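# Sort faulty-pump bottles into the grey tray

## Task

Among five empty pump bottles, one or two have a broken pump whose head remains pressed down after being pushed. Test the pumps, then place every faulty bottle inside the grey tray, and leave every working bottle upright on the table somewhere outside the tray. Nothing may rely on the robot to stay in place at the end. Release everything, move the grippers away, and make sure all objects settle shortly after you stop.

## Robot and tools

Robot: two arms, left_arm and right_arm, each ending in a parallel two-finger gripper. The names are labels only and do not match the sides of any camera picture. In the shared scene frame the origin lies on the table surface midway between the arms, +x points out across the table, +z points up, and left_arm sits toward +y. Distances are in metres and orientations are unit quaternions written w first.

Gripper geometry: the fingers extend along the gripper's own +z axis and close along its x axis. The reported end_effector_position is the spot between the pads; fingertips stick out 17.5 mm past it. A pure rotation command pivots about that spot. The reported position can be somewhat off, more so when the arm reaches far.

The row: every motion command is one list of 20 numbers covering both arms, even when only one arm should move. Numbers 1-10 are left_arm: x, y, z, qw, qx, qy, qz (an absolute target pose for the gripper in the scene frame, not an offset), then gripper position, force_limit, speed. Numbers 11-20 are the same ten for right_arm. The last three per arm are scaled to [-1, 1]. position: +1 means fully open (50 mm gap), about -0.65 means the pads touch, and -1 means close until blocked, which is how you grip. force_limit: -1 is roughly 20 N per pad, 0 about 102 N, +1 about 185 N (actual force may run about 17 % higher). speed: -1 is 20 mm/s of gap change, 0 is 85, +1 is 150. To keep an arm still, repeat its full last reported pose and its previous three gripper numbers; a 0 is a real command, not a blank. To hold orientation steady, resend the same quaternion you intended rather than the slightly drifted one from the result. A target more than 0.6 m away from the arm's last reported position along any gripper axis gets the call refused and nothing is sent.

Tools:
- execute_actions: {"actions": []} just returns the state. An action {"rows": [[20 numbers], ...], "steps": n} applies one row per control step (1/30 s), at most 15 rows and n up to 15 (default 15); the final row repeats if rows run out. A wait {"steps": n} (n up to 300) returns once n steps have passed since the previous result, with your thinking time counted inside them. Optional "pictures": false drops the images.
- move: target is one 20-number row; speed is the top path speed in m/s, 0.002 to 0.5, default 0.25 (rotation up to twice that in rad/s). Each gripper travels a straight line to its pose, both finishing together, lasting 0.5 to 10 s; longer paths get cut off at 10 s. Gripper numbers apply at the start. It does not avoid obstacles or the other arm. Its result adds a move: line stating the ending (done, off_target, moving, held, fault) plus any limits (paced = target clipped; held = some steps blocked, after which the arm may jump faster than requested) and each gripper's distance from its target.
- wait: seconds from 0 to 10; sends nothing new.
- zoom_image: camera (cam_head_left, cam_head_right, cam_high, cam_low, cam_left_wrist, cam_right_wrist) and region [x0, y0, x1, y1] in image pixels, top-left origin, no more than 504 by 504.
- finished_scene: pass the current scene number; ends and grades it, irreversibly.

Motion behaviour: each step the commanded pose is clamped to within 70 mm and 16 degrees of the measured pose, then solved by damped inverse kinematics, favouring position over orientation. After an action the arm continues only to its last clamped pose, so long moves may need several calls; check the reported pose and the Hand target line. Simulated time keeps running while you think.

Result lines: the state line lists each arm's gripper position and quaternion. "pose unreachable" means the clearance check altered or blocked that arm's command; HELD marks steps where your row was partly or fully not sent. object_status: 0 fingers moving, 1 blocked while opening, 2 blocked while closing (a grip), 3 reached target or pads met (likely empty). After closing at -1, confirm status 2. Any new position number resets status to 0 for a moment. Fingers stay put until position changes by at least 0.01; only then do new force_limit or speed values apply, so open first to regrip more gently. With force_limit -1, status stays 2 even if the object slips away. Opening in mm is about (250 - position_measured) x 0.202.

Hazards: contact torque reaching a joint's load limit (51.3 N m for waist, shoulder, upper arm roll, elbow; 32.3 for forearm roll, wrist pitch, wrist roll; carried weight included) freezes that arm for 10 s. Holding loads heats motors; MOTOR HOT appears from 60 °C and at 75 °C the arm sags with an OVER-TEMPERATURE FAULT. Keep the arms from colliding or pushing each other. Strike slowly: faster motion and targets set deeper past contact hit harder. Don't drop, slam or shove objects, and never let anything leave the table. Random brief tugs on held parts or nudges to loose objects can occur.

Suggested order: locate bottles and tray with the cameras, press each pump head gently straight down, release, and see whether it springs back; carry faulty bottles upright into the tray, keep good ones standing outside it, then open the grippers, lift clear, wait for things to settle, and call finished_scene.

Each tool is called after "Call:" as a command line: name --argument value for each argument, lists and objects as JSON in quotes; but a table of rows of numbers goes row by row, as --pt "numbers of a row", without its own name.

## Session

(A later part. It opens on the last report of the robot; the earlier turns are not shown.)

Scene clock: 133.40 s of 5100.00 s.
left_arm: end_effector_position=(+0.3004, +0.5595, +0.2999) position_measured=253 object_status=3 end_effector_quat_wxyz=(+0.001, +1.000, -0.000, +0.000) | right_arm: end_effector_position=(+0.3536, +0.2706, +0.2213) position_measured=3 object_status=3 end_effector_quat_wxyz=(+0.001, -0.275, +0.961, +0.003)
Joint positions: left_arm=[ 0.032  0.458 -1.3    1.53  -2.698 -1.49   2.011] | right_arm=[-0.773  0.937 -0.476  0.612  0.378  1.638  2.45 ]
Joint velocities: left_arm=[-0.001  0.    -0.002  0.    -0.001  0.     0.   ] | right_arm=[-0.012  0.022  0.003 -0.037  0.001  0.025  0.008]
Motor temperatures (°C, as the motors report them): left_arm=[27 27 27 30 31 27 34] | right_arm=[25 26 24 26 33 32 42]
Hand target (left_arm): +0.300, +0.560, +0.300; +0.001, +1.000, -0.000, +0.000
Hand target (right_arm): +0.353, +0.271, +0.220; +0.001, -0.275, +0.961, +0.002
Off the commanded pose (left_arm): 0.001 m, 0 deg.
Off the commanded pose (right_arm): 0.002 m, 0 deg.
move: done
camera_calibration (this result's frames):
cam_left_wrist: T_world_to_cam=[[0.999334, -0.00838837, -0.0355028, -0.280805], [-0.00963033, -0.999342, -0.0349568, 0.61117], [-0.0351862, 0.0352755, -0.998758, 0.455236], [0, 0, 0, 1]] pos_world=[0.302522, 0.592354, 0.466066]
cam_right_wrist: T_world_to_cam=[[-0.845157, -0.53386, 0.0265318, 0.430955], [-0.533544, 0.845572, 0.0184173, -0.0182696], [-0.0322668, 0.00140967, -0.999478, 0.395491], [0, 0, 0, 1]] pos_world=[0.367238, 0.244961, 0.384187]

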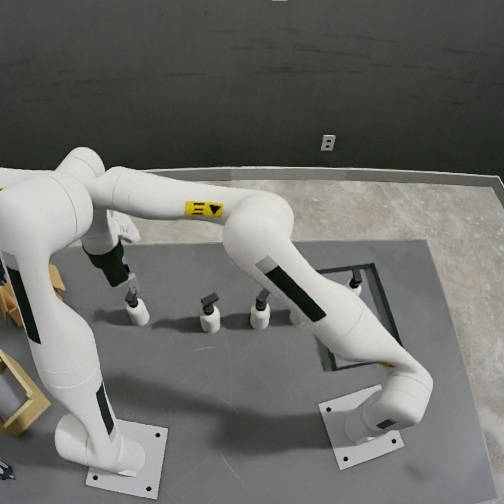

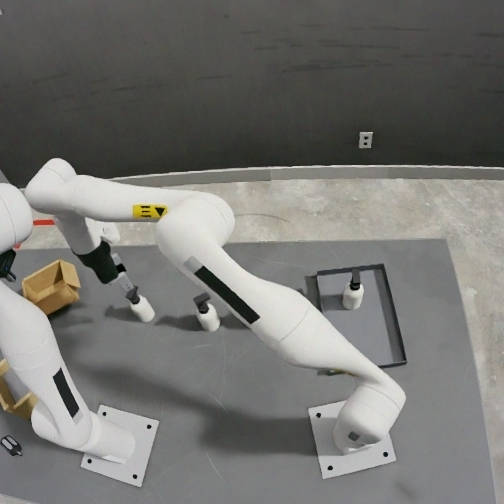

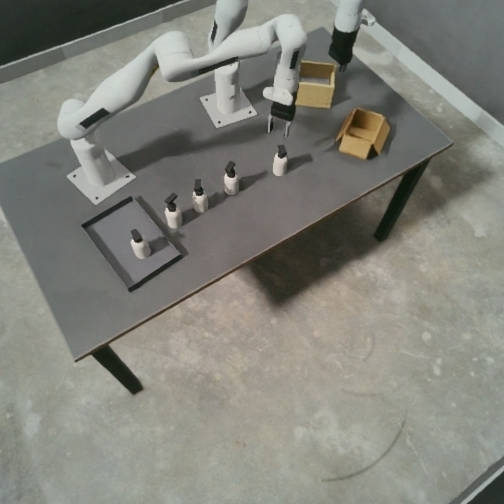

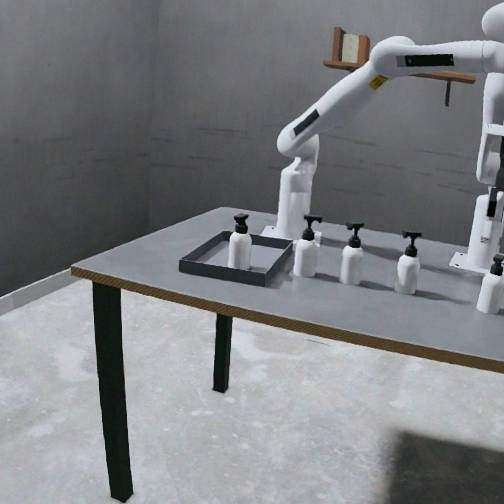

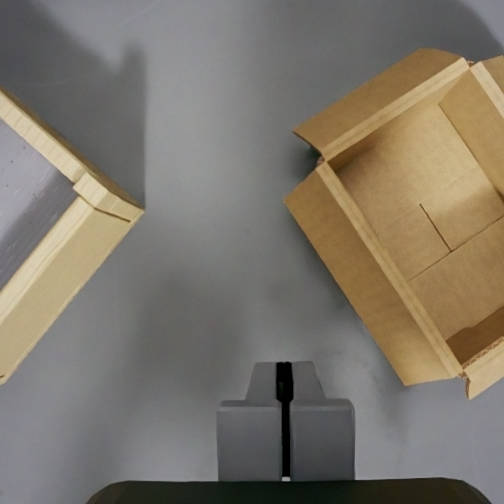

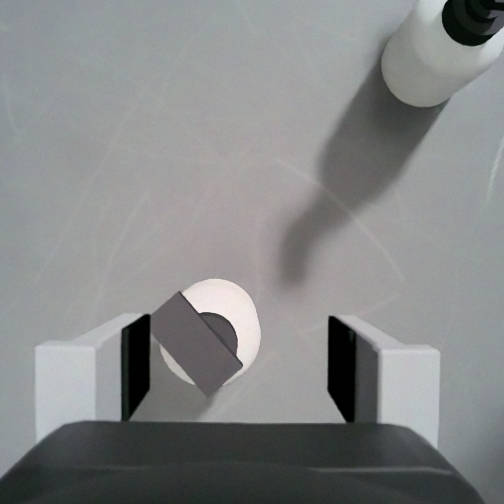

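Call:
move --target '[0.30,0.56,0.30,0,1,0,0,-1,0,1,0.3545,0.291,0.175,0,-0.574,0.819,0,1,0,0]' --speed 0.15

Scene clock: 141.63 s of 5100.00 s.
left_arm: end_effector_position=(+0.3000, +0.5600, +0.3000) position_measured=253 object_status=3 end_effector_quat_wxyz=(-0.000, +1.000, +0.000, -0.000) | right_arm: end_effector_position=(+0.3546, +0.2911, +0.1750) position_measured=3 object_status=3 end_effector_quat_wxyz=(+0.000, -0.574, +0.819, -0.000)
Joint positions: left_arm=[ 0.033  0.458 -1.301  1.531 -2.7   -1.489  2.011] | right_arm=[-0.747  0.976 -0.576  0.711  0.469  1.542  3.044]
Joint velocities: left_arm=[ 0.    -0.     0.001 -0.001  0.001  0.     0.   ] | right_arm=[ 0.001  0.    -0.001 -0.     0.    -0.001  0.005]
Motor temperatures (°C, as the motors report them): left_arm=[27 27 27 30 31 27 34] | right_arm=[25 26 24 26 33 32 42]
Hand target (left_arm): +0.300, +0.560, +0.300; +0.000, +1.000, +0.000, -0.000
Hand target (right_arm): +0.355, +0.291, +0.175; -0.000, -0.574, +0.819, -0.000
Off the commanded pose (left_arm): 0.000 m, 0 deg.
Off the commanded pose (right_arm): 0.000 m, 0 deg.
After step 90, 2.67 s passed at rest.
move: done
camera_calibration (this result's frames):
cam_left_wrist: T_world_to_cam=[[0.99932, -0.00807497, -0.0359825, -0.280384], [-0.0093917, -0.999287, -0.0365762, 0.612025], [-0.0356615, 0.0368892, -0.998683, 0.454511], [0, 0, 0, 1]] pos_world=[0.30215, 0.592558, 0.466209]
cam_right_wrist: T_world_to_cam=[[-0.335452, -0.941559, 0.0306532, 0.381235], [-0.94177, 0.335975, 0.0137672, 0.259754], [-0.0232614, -0.0242501, -0.999435, 0.353505], [0, 0, 0, 1]] pos_world=[0.380737, 0.280257, 0.338044]

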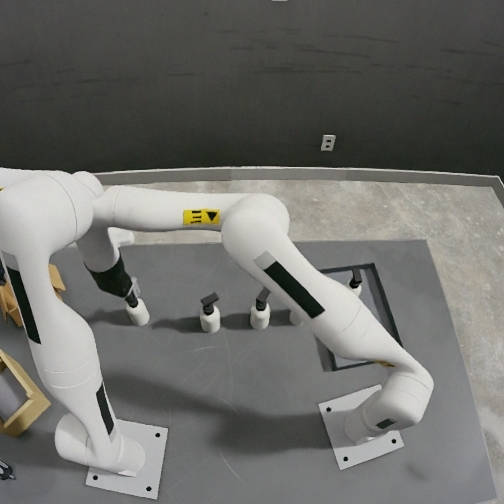

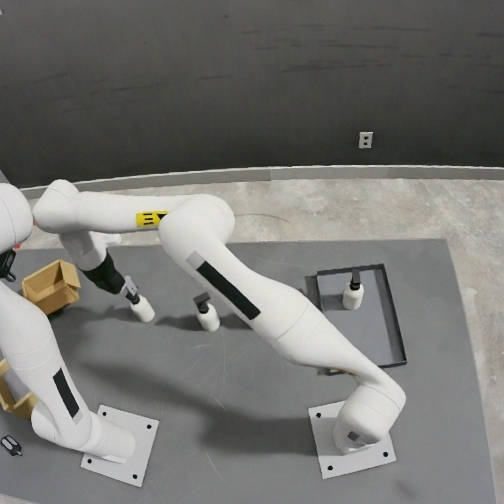

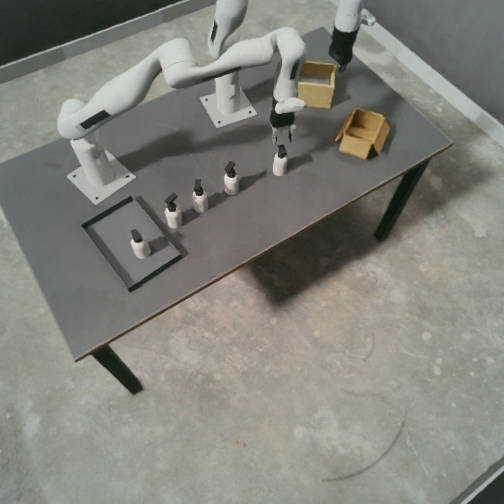

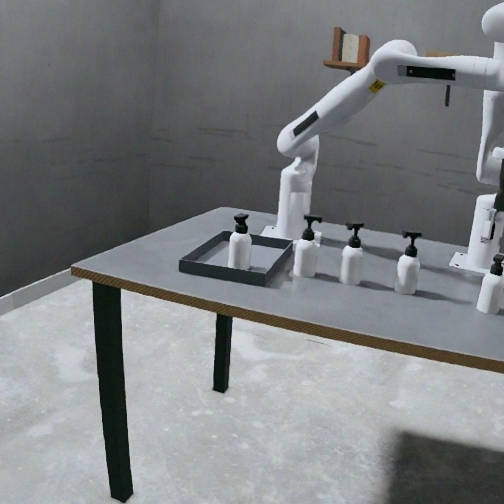

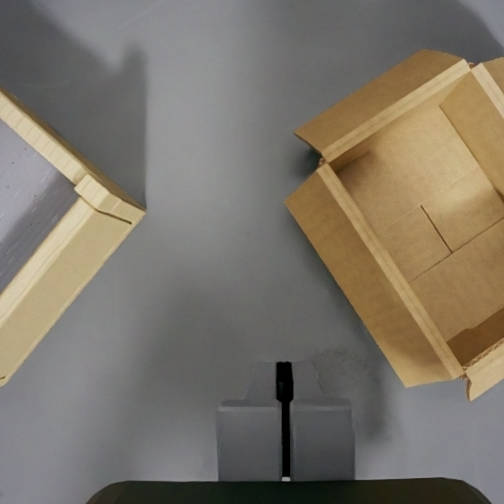

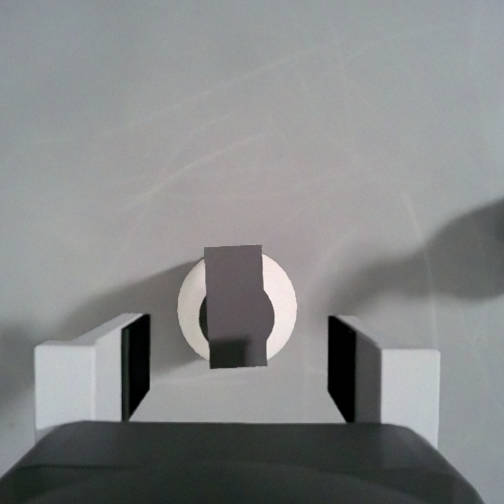

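Call:
move --target '[0.30,0.56,0.30,0,1,0,0,-1,0,1,0.3545,0.291,0.107,0,-0.574,0.819,0,1,0,0]' --speed 0.1

Call:
execute_actions --actions '[{"rows":[[0.30,0.56,0.30,0,1,0,0,-1,0,1,0.3545,0.291,0.107,0,-0.574,0.819,0,-1,-0.5,0]],"steps":15}]' --pictures false

Call:
move --target '[0.30,0.56,0.30,0,1,0,0,-1,0,1,0.35,0.22,0.27,0,-0.574,0.819,0,-1,-0.5,0]' --speed 0.15

Scene clock: 150.50 s of 5100.00 s.
left_arm: end_effector_position=(+0.3000, +0.5600, +0.3000) position_measured=253 object_status=3 end_effector_quat_wxyz=(-0.000, +1.000, -0.000, -0.000) | right_arm: end_effector_position=(+0.3546, +0.2912, +0.1070) position_measured=3 object_status=3 end_effector_quat_wxyz=(+0.000, -0.574, +0.819, -0.000)
Joint positions: left_arm=[ 0.033  0.458 -1.301  1.531 -2.7   -1.489  2.011] | right_arm=[-0.724  1.022 -0.57   0.846  0.489  1.378  3.008]
Joint velocities: left_arm=[ 0.001 -0.    -0.001 -0.001  0.001  0.    -0.   ] | right_arm=[ 0.001  0.001  0.     0.001 -0.    -0.002 -0.001]
Motor temperatures (°C, as the motors report them): left_arm=[27 27 27 30 31 27 34] | right_arm=[25 27 24 26 33 32 42]
Hand target (left_arm): +0.300, +0.560, +0.300; -0.000, +1.000, -0.000, +0.000
Hand target (right_arm): +0.355, +0.291, +0.107; +0.000, -0.574, +0.819, -0.000
Off the commanded pose (left_arm): 0.000 m, 0 deg.
Off the commanded pose (right_arm): 0.000 m, 0 deg.
After step 90, 4.83 s passed at rest.
move: done
camera_calibration (this result's frames):
cam_left_wrist: T_world_to_cam=[[0.99932, -0.00807791, -0.0359812, -0.280383], [-0.00939463, -0.999287, -0.0365771, 0.612026], [-0.0356601, 0.0368902, -0.998683, 0.45451], [0, 0, 0, 1]] pos_world=[0.30215, 0.592558, 0.466209]
cam_right_wrist: T_world_to_cam=[[-0.334843, -0.941774, 0.0306894, 0.383275], [-0.94199, 0.335364, 0.0136421, 0.260957], [-0.0231399, -0.0243412, -0.999436, 0.285505], [0, 0, 0, 1]] pos_world=[0.380762, 0.280392, 0.270022]

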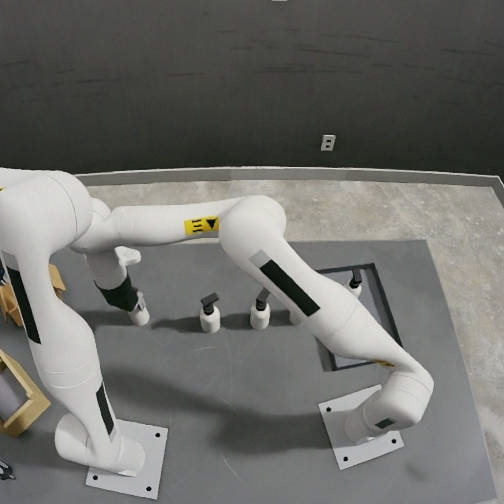

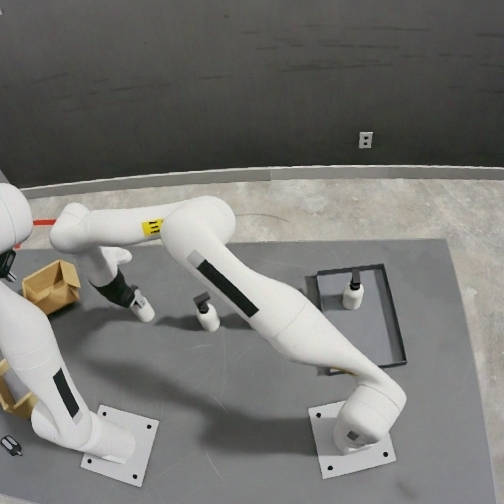

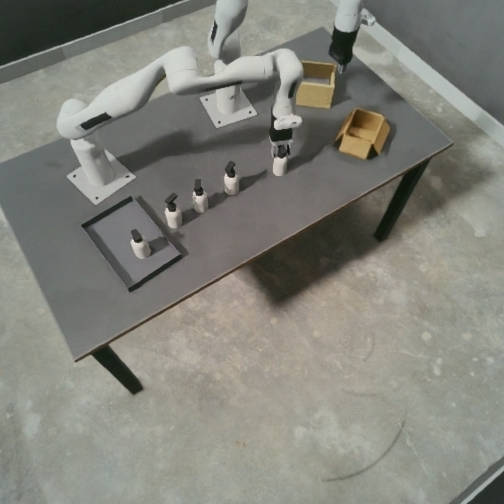

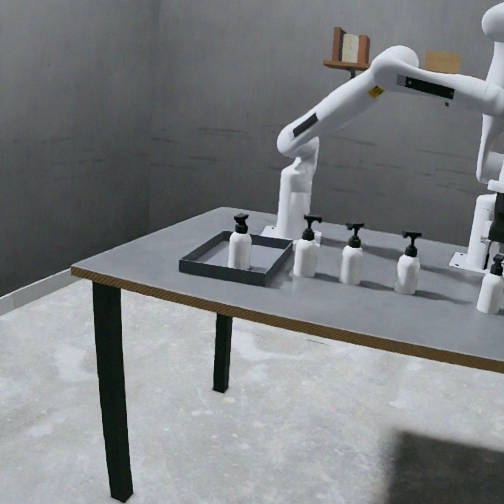

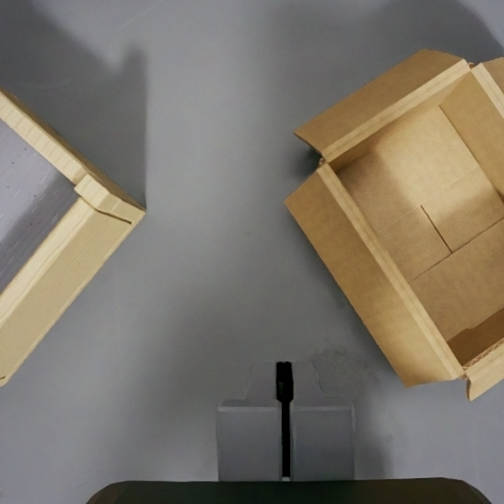

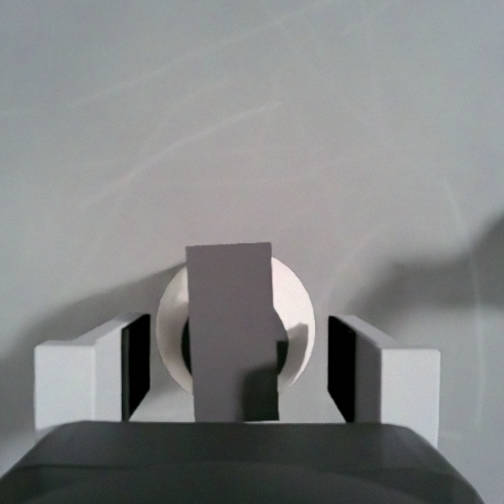

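Scene clock: 151.00 s of 5100.00 s.
left_arm: end_effector_position=(+0.3000, +0.5600, +0.3000) position_measured=253 object_status=3 end_effector_quat_wxyz=(-0.000, +1.000, -0.000, -0.000) | right_arm: end_effector_position=(+0.3545, +0.2910, +0.1070) position_measured=120 object_status=2 end_effector_quat_wxyz=(+0.000, -0.574, +0.819, +0.000)
Joint positions: left_arm=[ 0.033  0.458 -1.301  1.531 -2.7   -1.489  2.011] | right_arm=[-0.723  1.022 -0.57   0.848  0.489  1.377  3.007]
Joint velocities: left_arm=[-0.001  0.     0.002  0.001  0.     0.    -0.   ] | right_arm=[-0. -0. -0. -0.  0.  0.  0.]
Motor temperatures (°C, as the motors report them): left_arm=[27 27 27 30 31 27 34] | right_arm=[25 27 24 26 33 32 42]
Hand target (left_arm): +0.300, +0.560, +0.300; +0.000, +1.000, -0.000, +0.000
Hand target (right_arm): +0.355, +0.291, +0.107; -0.000, -0.574, +0.819, +0.000
Off the commanded pose (left_arm): 0.000 m, 0 deg.
Off the commanded pose (right_arm): 0.000 m, 0 deg.
Steps of this call (steps 1 to 15: all 15 steps of this action). Readings (end_effector_position | what the end effector reports):
1: left_arm (+0.3000, +0.5600, +0.3000) | right_arm (+0.3547, +0.2912, +0.1070) | left_arm position_measured=253 object_status=3 | right_arm position_measured=14 object_status=0
2: left_arm (+0.3000, +0.5600, +0.3000) | right_arm (+0.3546, +0.2911, +0.1070) | left_arm position_measured=253 object_status=3 | right_arm position_measured=28 object_status=0
4: left_arm (+0.3000, +0.5600, +0.3000) | right_arm (+0.3545, +0.2911, +0.1070) | left_arm position_measured=253 object_status=3 | right_arm position_measured=56 object_status=0
8: left_arm (+0.3000, +0.5600, +0.3000) | right_arm (+0.3545, +0.2910, +0.1070) | left_arm position_measured=253 object_status=3 | right_arm position_measured=112 object_status=0
15: the state above

Scene clock: 152.83 s of 5100.00 s.
left_arm: end_effector_position=(+0.3000, +0.5600, +0.3000) position_measured=253 object_status=3 end_effector_quat_wxyz=(-0.000, +1.000, -0.000, +0.000) | right_arm: end_effector_position=(+0.3498, +0.2196, +0.2698) position_measured=120 object_status=2 end_effector_quat_wxyz=(-0.000, -0.574, +0.819, +0.000)
Joint positions: left_arm=[ 0.033  0.458 -1.301  1.531 -2.7   -1.489  2.011] | right_arm=[-0.637  0.755 -0.616  0.866  0.407  1.617  3.062]
Joint velocities: left_arm=[-0.001  0.    -0.     0.001 -0.001 -0.001  0.001] | right_arm=[ 0.001 -0.003  0.    -0.001 -0.001  0.002  0.001]
Motor temperatures (°C, as the motors report them): left_arm=[27 27 27 30 31 27 34] | right_arm=[25 27 24 26 33 32 42]
Hand target (left_arm): +0.300, +0.560, +0.300; +0.000, +1.000, +0.000, +0.000
Hand target (right_arm): +0.350, +0.220, +0.270; -0.000, -0.574, +0.819, +0.000
Off the commanded pose (left_arm): 0.000 m, 0 deg.
Off the commanded pose (right_arm): 0.000 m, 0 deg.
move: done
camera_calibration (this result's frames):
cam_left_wrist: T_world_to_cam=[[0.99932, -0.00807794, -0.0359809, -0.280383], [-0.00939464, -0.999287, -0.036577, 0.612026], [-0.0356598, 0.0368901, -0.998683, 0.45451], [0, 0, 0, 1]] pos_world=[0.30215, 0.592558, 0.466209]
cam_right_wrist: T_world_to_cam=[[-0.3357, -0.941464, 0.0308338, 0.309405], [-0.941671, 0.336237, 0.0141353, 0.27772], [-0.0236753, -0.02429, -0.999425, 0.446522], [0, 0, 0, 1]] pos_world=[0.375959, 0.20876, 0.432799]

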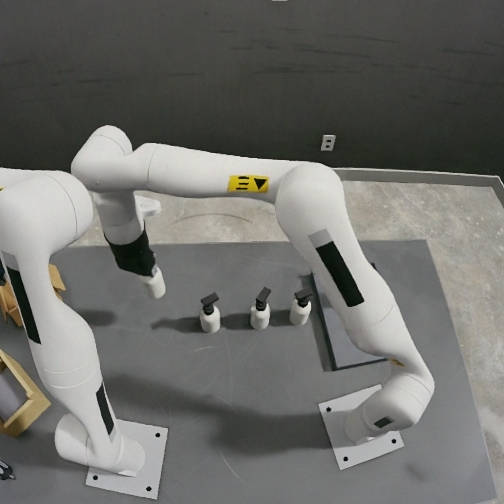

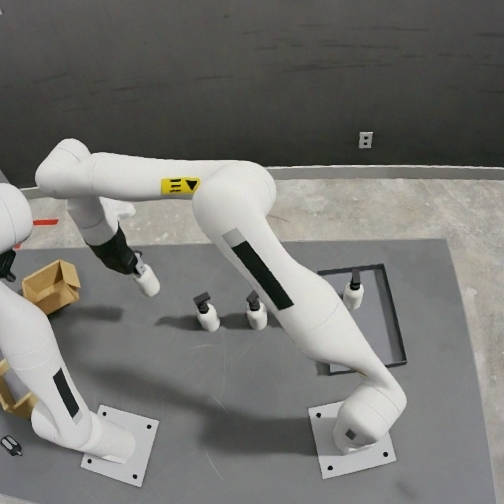

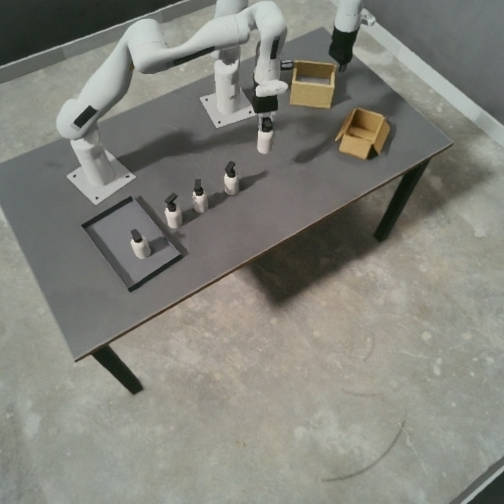

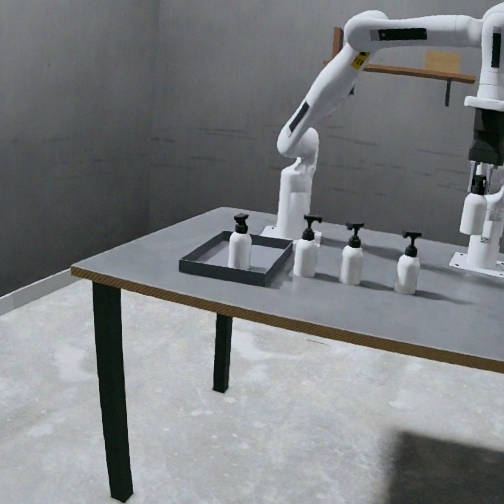

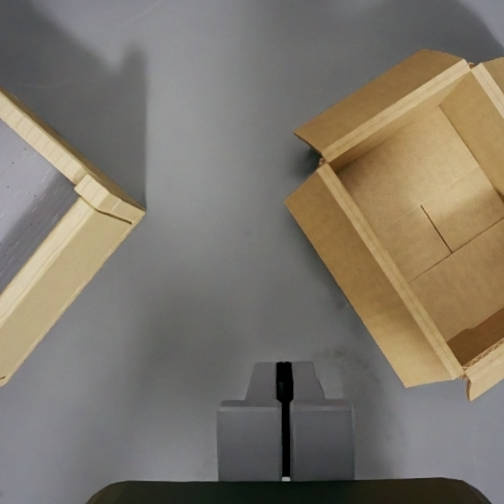

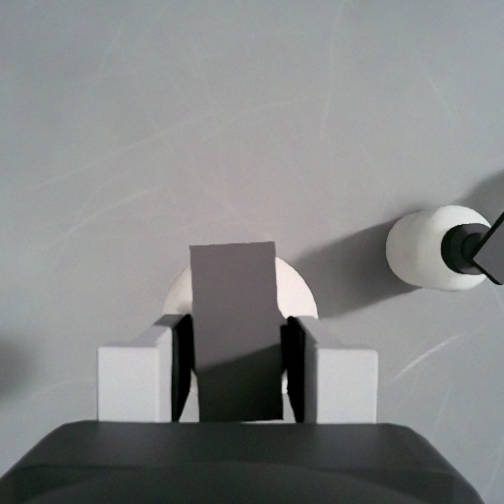

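Call:
move --target '[0.30,0.56,0.30,0,1,0,0,-1,0,1,0.29,-0.305,0.28,0,-0.707,0.707,0,-1,-0.5,0]' --speed 0.3

Call:
move --target '[0.30,0.56,0.30,0,1,0,0,-1,0,1,0.29,-0.305,0.125,0,-0.707,0.707,0,-1,-0.5,0]' --speed 0.15

Scene clock: 160.50 s of 5100.00 s.
left_arm: end_effector_position=(+0.3000, +0.5600, +0.3000) position_measured=253 object_status=3 end_effector_quat_wxyz=(-0.000, +1.000, -0.000, +0.000) | right_arm: end_effector_position=(+0.2911, -0.3062, +0.2796) position_measured=120 object_status=2 end_effector_quat_wxyz=(-0.002, -0.708, +0.706, -0.002)
Joint positions: left_arm=[ 0.033  0.458 -1.301  1.531 -2.7   -1.489  2.011] | right_arm=[ 0.467 -0.153 -0.214  2.012 -0.028  1.278  4.77 ]
Joint velocities: left_arm=[ 0.    -0.    -0.     0.     0.001  0.001  0.   ] | right_arm=[ 0.002 -0.     0.007 -0.001 -0.002  0.     0.006]
Motor temperatures (°C, as the motors report them): left_arm=[27 27 27 30 31 27 34] | right_arm=[25 27 24 26 33 32 42]
Hand target (left_arm): +0.300, +0.560, +0.300; +0.000, +1.000, +0.000, +0.000
Hand target (right_arm): +0.291, -0.306, +0.280; +0.002, +0.708, -0.707, +0.002
Off the commanded pose (left_arm): 0.000 m, 0 deg.
Off the commanded pose (right_arm): 0.002 m, 0 deg.
After step 90, 2.23 s passed at rest.
move: done; limits=paced
camera_calibration (this result's frames):
cam_left_wrist: T_world_to_cam=[[0.99932, -0.00807784, -0.035981, -0.280383], [-0.00939454, -0.999287, -0.0365769, 0.612026], [-0.0356599, 0.0368901, -0.998683, 0.45451], [0, 0, 0, 1]] pos_world=[0.30215, 0.592558, 0.466209]
cam_right_wrist: T_world_to_cam=[[0.00812072, -0.999327, 0.0357676, -0.324837], [-0.999876, -0.00763248, 0.0137658, 0.310865], [-0.0134835, -0.0358749, -0.999265, 0.435594], [0, 0, 0, 1]] pos_world=[0.319338, -0.306619, 0.442613]

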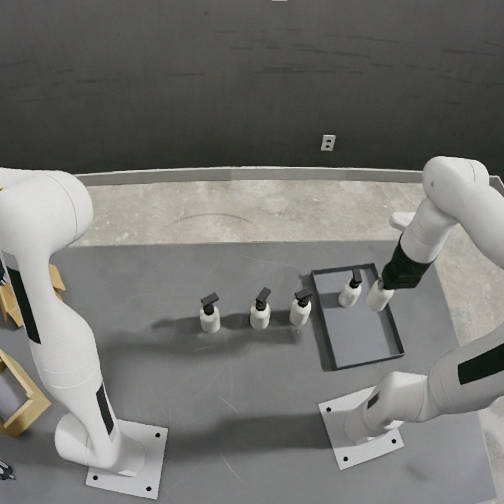

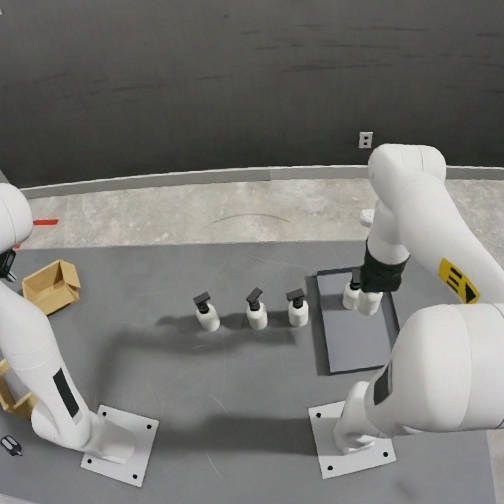

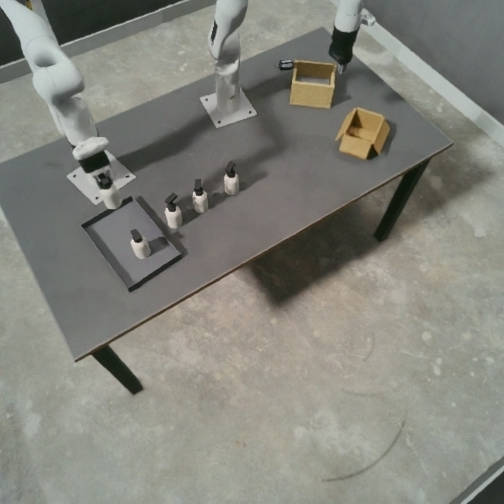

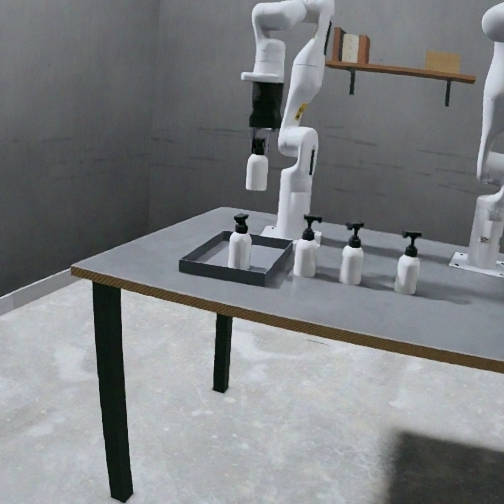

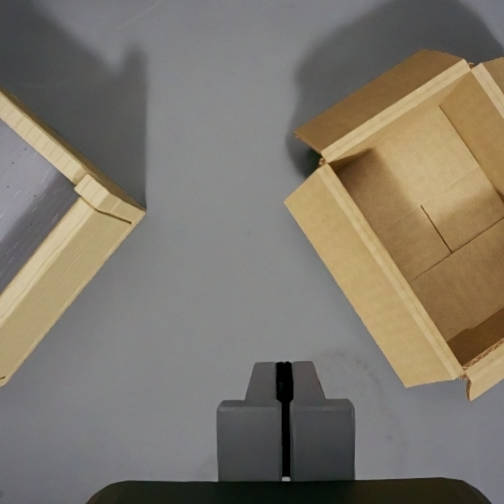

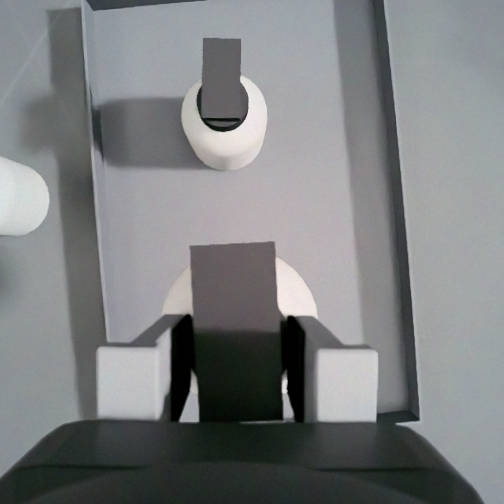

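Scene clock: 162.00 s of 5100.00 s.
left_arm: end_effector_position=(+0.3000, +0.5600, +0.3000) position_measured=253 object_status=3 end_effector_quat_wxyz=(-0.000, +1.000, -0.000, -0.000) | right_arm: end_effector_position=(+0.2909, -0.3049, +0.1249) position_measured=120 object_status=2 end_effector_quat_wxyz=(+0.000, -0.707, +0.707, -0.000)
Joint positions: left_arm=[ 0.033  0.458 -1.301  1.531 -2.7   -1.489  2.011] | right_arm=[ 0.44   0.105 -0.246  2.373  0.041  0.666  4.667]
Joint velocities: left_arm=[ 0.001 -0.001 -0.    -0.001 -0.001 -0.    -0.001] | right_arm=[-0.001  0.008 -0.001  0.002  0.003 -0.003 -0.002]
Motor temperatures (°C, as the motors report them): left_arm=[27 27 27 30 31 27 34] | right_arm=[25 27 24 26 33 32 42]
Hand target (left_arm): +0.300, +0.560, +0.300; +0.000, +1.000, -0.000, +0.000
Hand target (right_arm): +0.291, -0.305, +0.125; -0.000, +0.707, -0.707, -0.000
Off the commanded pose (left_arm): 0.000 m, 0 deg.
Off the commanded pose (right_arm): 0.001 m, 0 deg.
move: done
camera_calibration (this result's frames):
cam_left_wrist: T_world_to_cam=[[0.99932, -0.00807795, -0.0359812, -0.280383], [-0.00939466, -0.999287, -0.036577, 0.612026], [-0.0356601, 0.0368902, -0.998683, 0.45451], [0, 0, 0, 1]] pos_world=[0.30215, 0.592558, 0.466209]
cam_right_wrist: T_world_to_cam=[[0.00674225, -0.999519, 0.0302693, -0.316965], [-0.999896, -0.00635228, 0.0129611, 0.313338], [-0.0127626, -0.0303536, -0.999458, 0.282574], [0, 0, 0, 1]] pos_world=[0.319049, -0.306245, 0.287954]

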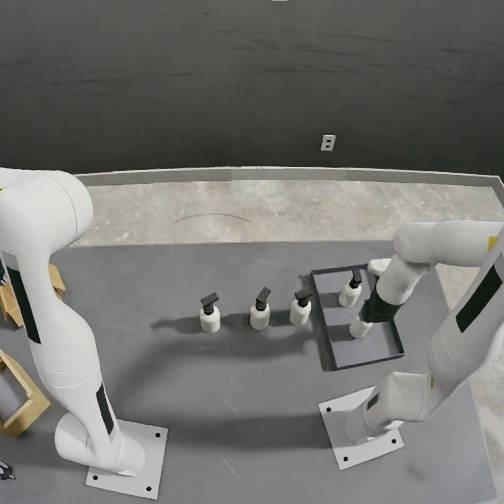

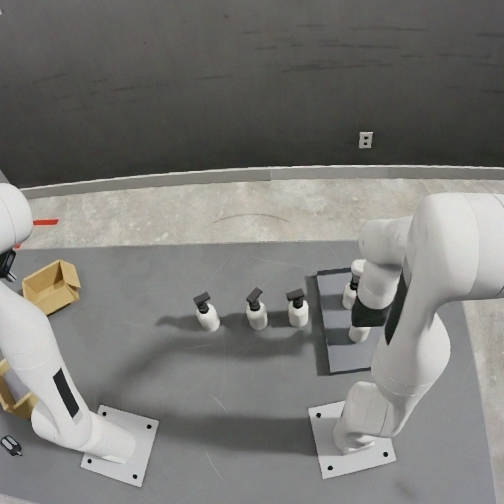

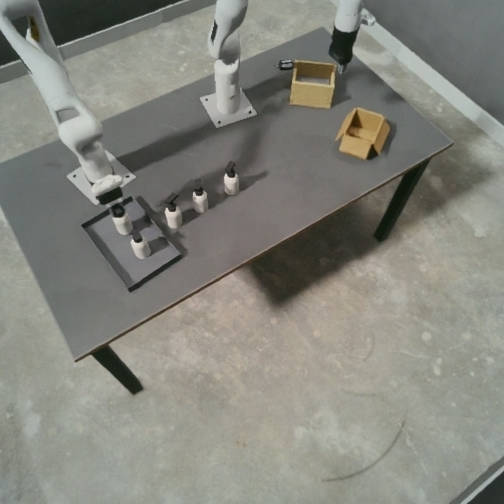

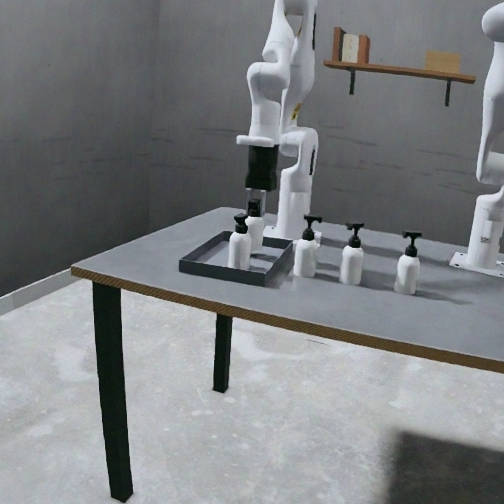

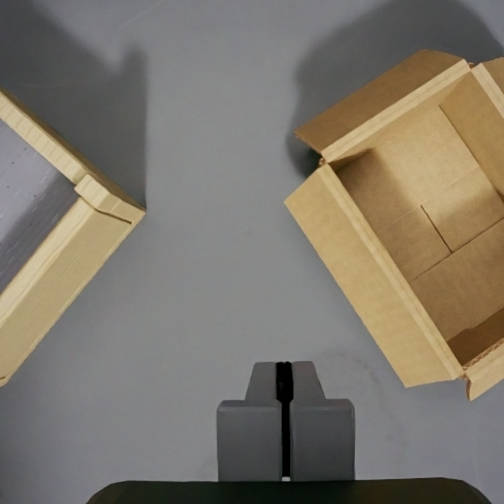

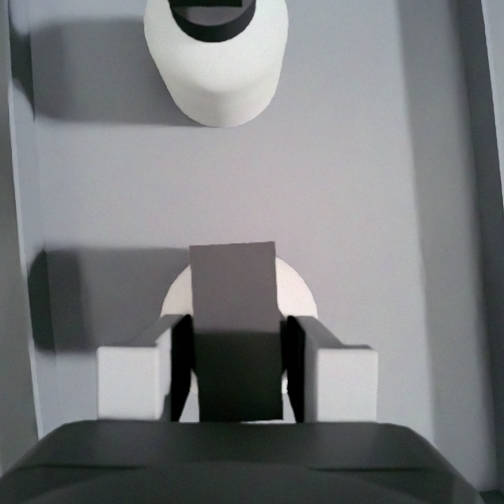

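Call:
move --target '[0.30,0.56,0.30,0,1,0,0,-1,0,1,0.29,-0.305,0.111,0,-0.707,0.707,0,-1,-0.5,0]' --speed 0.04

Call:
execute_actions --actions '[{"rows":[[0.30,0.56,0.30,0,1,0,0,-1,0,1,0.29,-0.305,0.111,0,-0.707,0.707,0,1,0,0]],"steps":12}]' --pictures false

Call:
move --target '[0.30,0.56,0.30,0,1,0,0,-1,0,1,0.29,-0.305,0.27,0,-0.707,0.707,0,1,0,0]'

Scene clock: 169.87 s of 5100.00 s.
left_arm: end_effector_position=(+0.3000, +0.5600, +0.3000) position_measured=253 object_status=3 end_effector_quat_wxyz=(-0.000, +1.000, -0.000, +0.000) | right_arm: end_effector_position=(+0.2902, -0.3050, +0.1111) position_measured=120 object_status=2 end_effector_quat_wxyz=(+0.000, -0.707, +0.707, -0.000)
Joint positions: left_arm=[ 0.033  0.458 -1.301  1.531 -2.7   -1.489  2.011] | right_arm=[ 0.432  0.143 -0.244  2.4    0.061  0.603  4.644]
Joint velocities: left_arm=[ 0.003 -0.    -0.     0.002  0.     0.001  0.   ] | right_arm=[-0.001  0.006  0.     0.002  0.002 -0.006 -0.003]
Motor temperatures (°C, as the motors report them): left_arm=[27 27 27 31 31 27 34] | right_arm=[25 27 24 26 33 32 42]
Hand target (left_arm): +0.300, +0.560, +0.300; +0.000, +1.000, -0.000, +0.000
Hand target (right_arm): +0.290, -0.305, +0.111; -0.000, +0.707, -0.707, -0.000
Off the commanded pose (left_arm): 0.000 m, 0 deg.
Off the commanded pose (right_arm): 0.000 m, 0 deg.
After step 90, 4.13 s passed at rest.
move: done
camera_calibration (this result's frames):
cam_left_wrist: T_world_to_cam=[[0.99932, -0.00807792, -0.035981, -0.280383], [-0.00939463, -0.999287, -0.0365772, 0.612026], [-0.0356599, 0.0368903, -0.998683, 0.45451], [0, 0, 0, 1]] pos_world=[0.30215, 0.592558, 0.466209]
cam_right_wrist: T_world_to_cam=[[0.00606205, -0.999512, 0.0306464, -0.316519], [-0.999895, -0.0056549, 0.0133545, 0.312929], [-0.0131747, -0.0307242, -0.999441, 0.268796], [0, 0, 0, 1]] pos_world=[0.318357, -0.306336, 0.274167]

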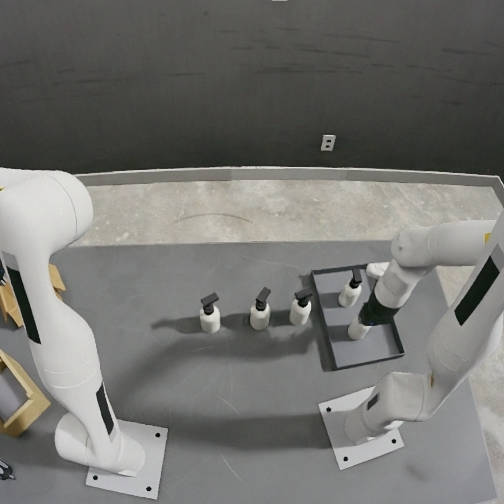

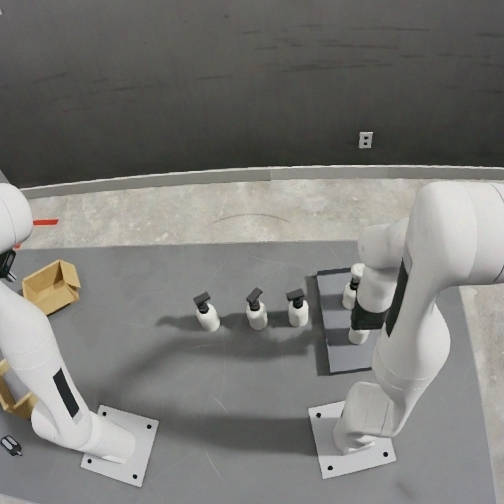

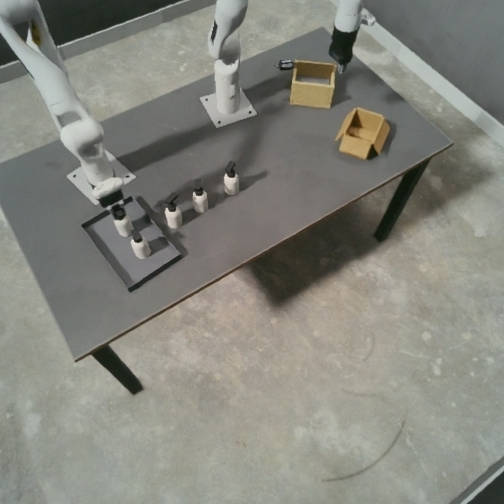

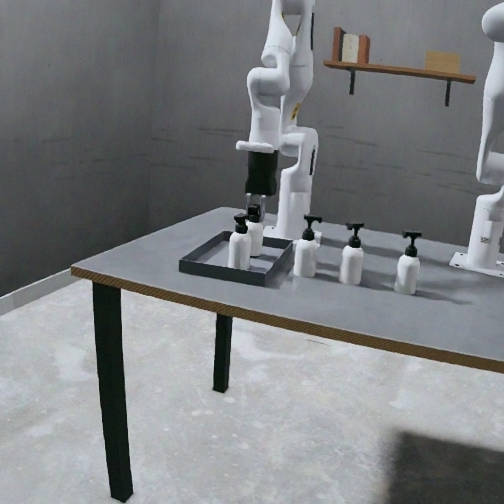

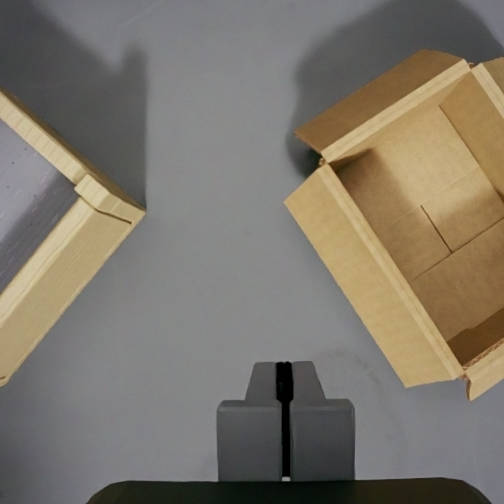

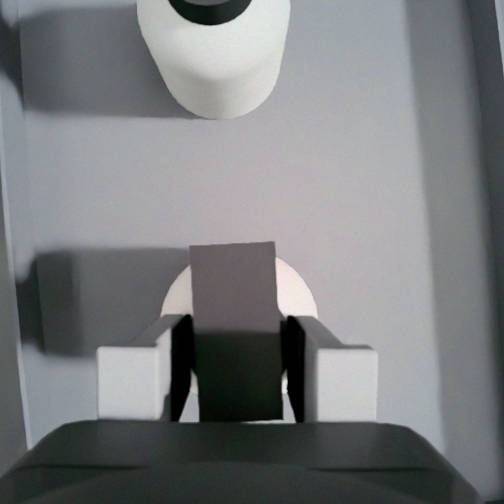

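Scene clock: 170.27 s of 5100.00 s.
left_arm: end_effector_position=(+0.3000, +0.5600, +0.3000) position_measured=253 object_status=3 end_effector_quat_wxyz=(-0.000, +1.000, -0.000, +0.000) | right_arm: end_effector_position=(+0.2900, -0.3050, +0.1110) position_measured=3 object_status=0 end_effector_quat_wxyz=(+0.000, -0.707, +0.707, -0.000)
Joint positions: left_arm=[ 0.033  0.458 -1.301  1.531 -2.7   -1.489  2.011] | right_arm=[ 0.432  0.143 -0.244  2.4    0.061  0.603  4.644]
Joint velocities: left_arm=[ 0.001  0.     0.     0.    -0.001  0.001  0.   ] | right_arm=[ 0.     0.001 -0.    -0.     0.     0.001 -0.   ]
Motor temperatures (°C, as the motors report them): left_arm=[27 27 27 31 31 27 34] | right_arm=[25 27 24 26 33 32 42]
Hand target (left_arm): +0.300, +0.560, +0.300; +0.000, +1.000, -0.000, +0.000
Hand target (right_arm): +0.290, -0.305, +0.111; -0.000, +0.707, -0.707, +0.000
Off the commanded pose (left_arm): 0.000 m, 0 deg.
Off the commanded pose (right_arm): 0.000 m, 0 deg.
Steps of this call (steps 1 to 12: all 12 steps of this action). Readings (end_effector_position | what the end effector reports):
1: left_arm (+0.3000, +0.5600, +0.3000) | right_arm (+0.2901, -0.3050, +0.1111) | left_arm position_measured=253 object_status=3 | right_arm position_measured=109 object_status=0
2: left_arm (+0.3000, +0.5600, +0.3000) | right_arm (+0.2901, -0.3050, +0.1111) | left_arm position_measured=253 object_status=3 | right_arm position_measured=95 object_status=0
4: left_arm (+0.3000, +0.5600, +0.3000) | right_arm (+0.2901, -0.3050, +0.1111) | left_arm position_measured=253 object_status=3 | right_arm position_measured=67 object_status=0
8: left_arm (+0.3000, +0.5600, +0.3000) | right_arm (+0.2900, -0.3050, +0.1110) | left_arm position_measured=253 object_status=3 | right_arm position_measured=11 object_status=0
12: the state above

Scene clock: 171.70 s of 5100.00 s.
left_arm: end_effector_position=(+0.3000, +0.5600, +0.3000) position_measured=253 object_status=3 end_effector_quat_wxyz=(-0.000, +1.000, -0.000, +0.000) | right_arm: end_effector_position=(+0.2892, -0.3052, +0.2703) position_measured=3 object_status=3 end_effector_quat_wxyz=(-0.000, -0.707, +0.707, -0.000)
Joint positions: left_arm=[ 0.033  0.458 -1.301  1.531 -2.7   -1.489  2.011] | right_arm=[ 0.468 -0.15  -0.215  2.041 -0.033  1.247  4.77 ]
Joint velocities: left_arm=[ 0.001  0.     0.    -0.     0.001 -0.    -0.   ] | right_arm=[-0.    -0.002  0.001 -0.003  0.     0.002  0.   ]
Motor temperatures (°C, as the motors report them): left_arm=[27 27 27 31 31 27 34] | right_arm=[25 26 24 26 33 32 42]
Hand target (left_arm): +0.300, +0.560, +0.300; +0.000, +1.000, -0.000, +0.000
Hand target (right_arm): +0.289, -0.305, +0.270; +0.000, +0.707, -0.707, +0.000
Off the commanded pose (left_arm): 0.000 m, 0 deg.
Off the commanded pose (right_arm): 0.001 m, 0 deg.
move: done
camera_calibration (this result's frames):
cam_left_wrist: T_world_to_cam=[[0.99932, -0.00807811, -0.0359808, -0.280383], [-0.00939481, -0.999287, -0.036577, 0.612026], [-0.0356597, 0.0368902, -0.998683, 0.45451], [0, 0, 0, 1]] pos_world=[0.30215, 0.592558, 0.466209]
cam_right_wrist: T_world_to_cam=[[0.00542523, -0.9995, 0.0311532, -0.321497], [-0.999888, -0.00498743, 0.0141137, 0.309819], [-0.0139513, -0.0312263, -0.999415, 0.427883], [0, 0, 0, 1]] pos_world=[0.317498, -0.30643, 0.433276]

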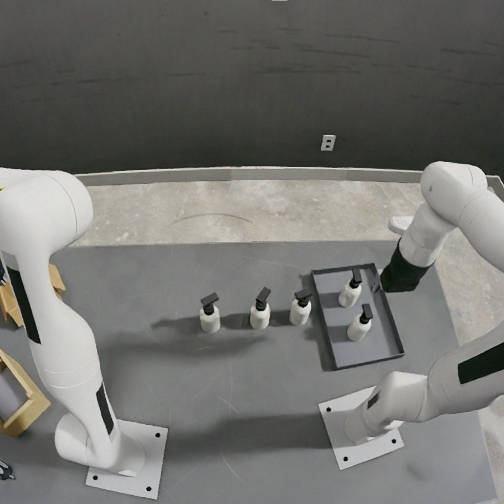

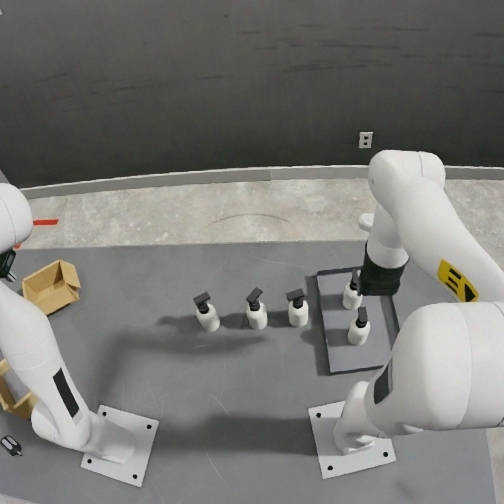

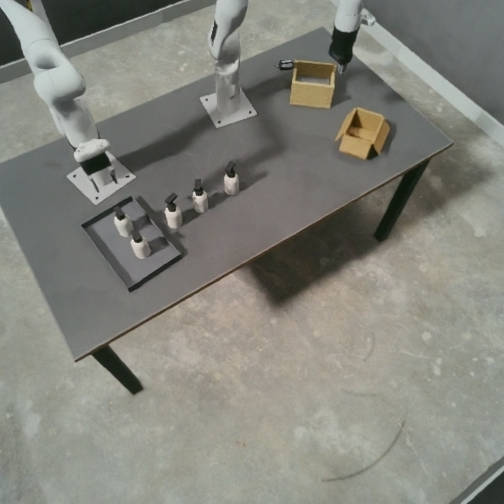

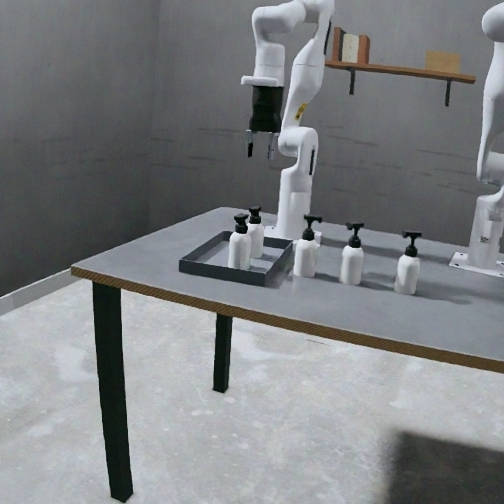

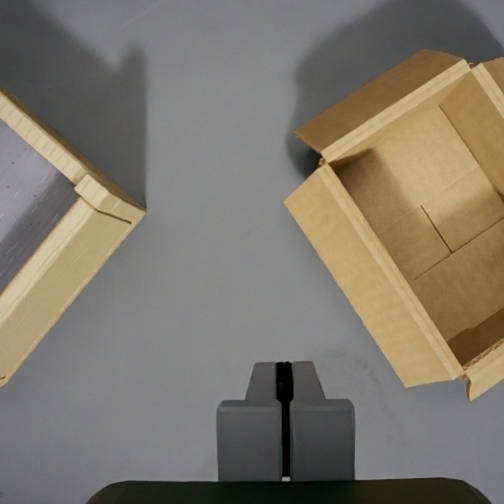

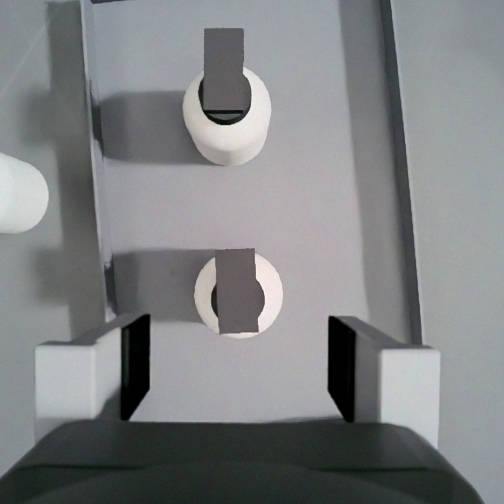

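Call:
finished_scene --scene 2

The scene is finished: the task was done.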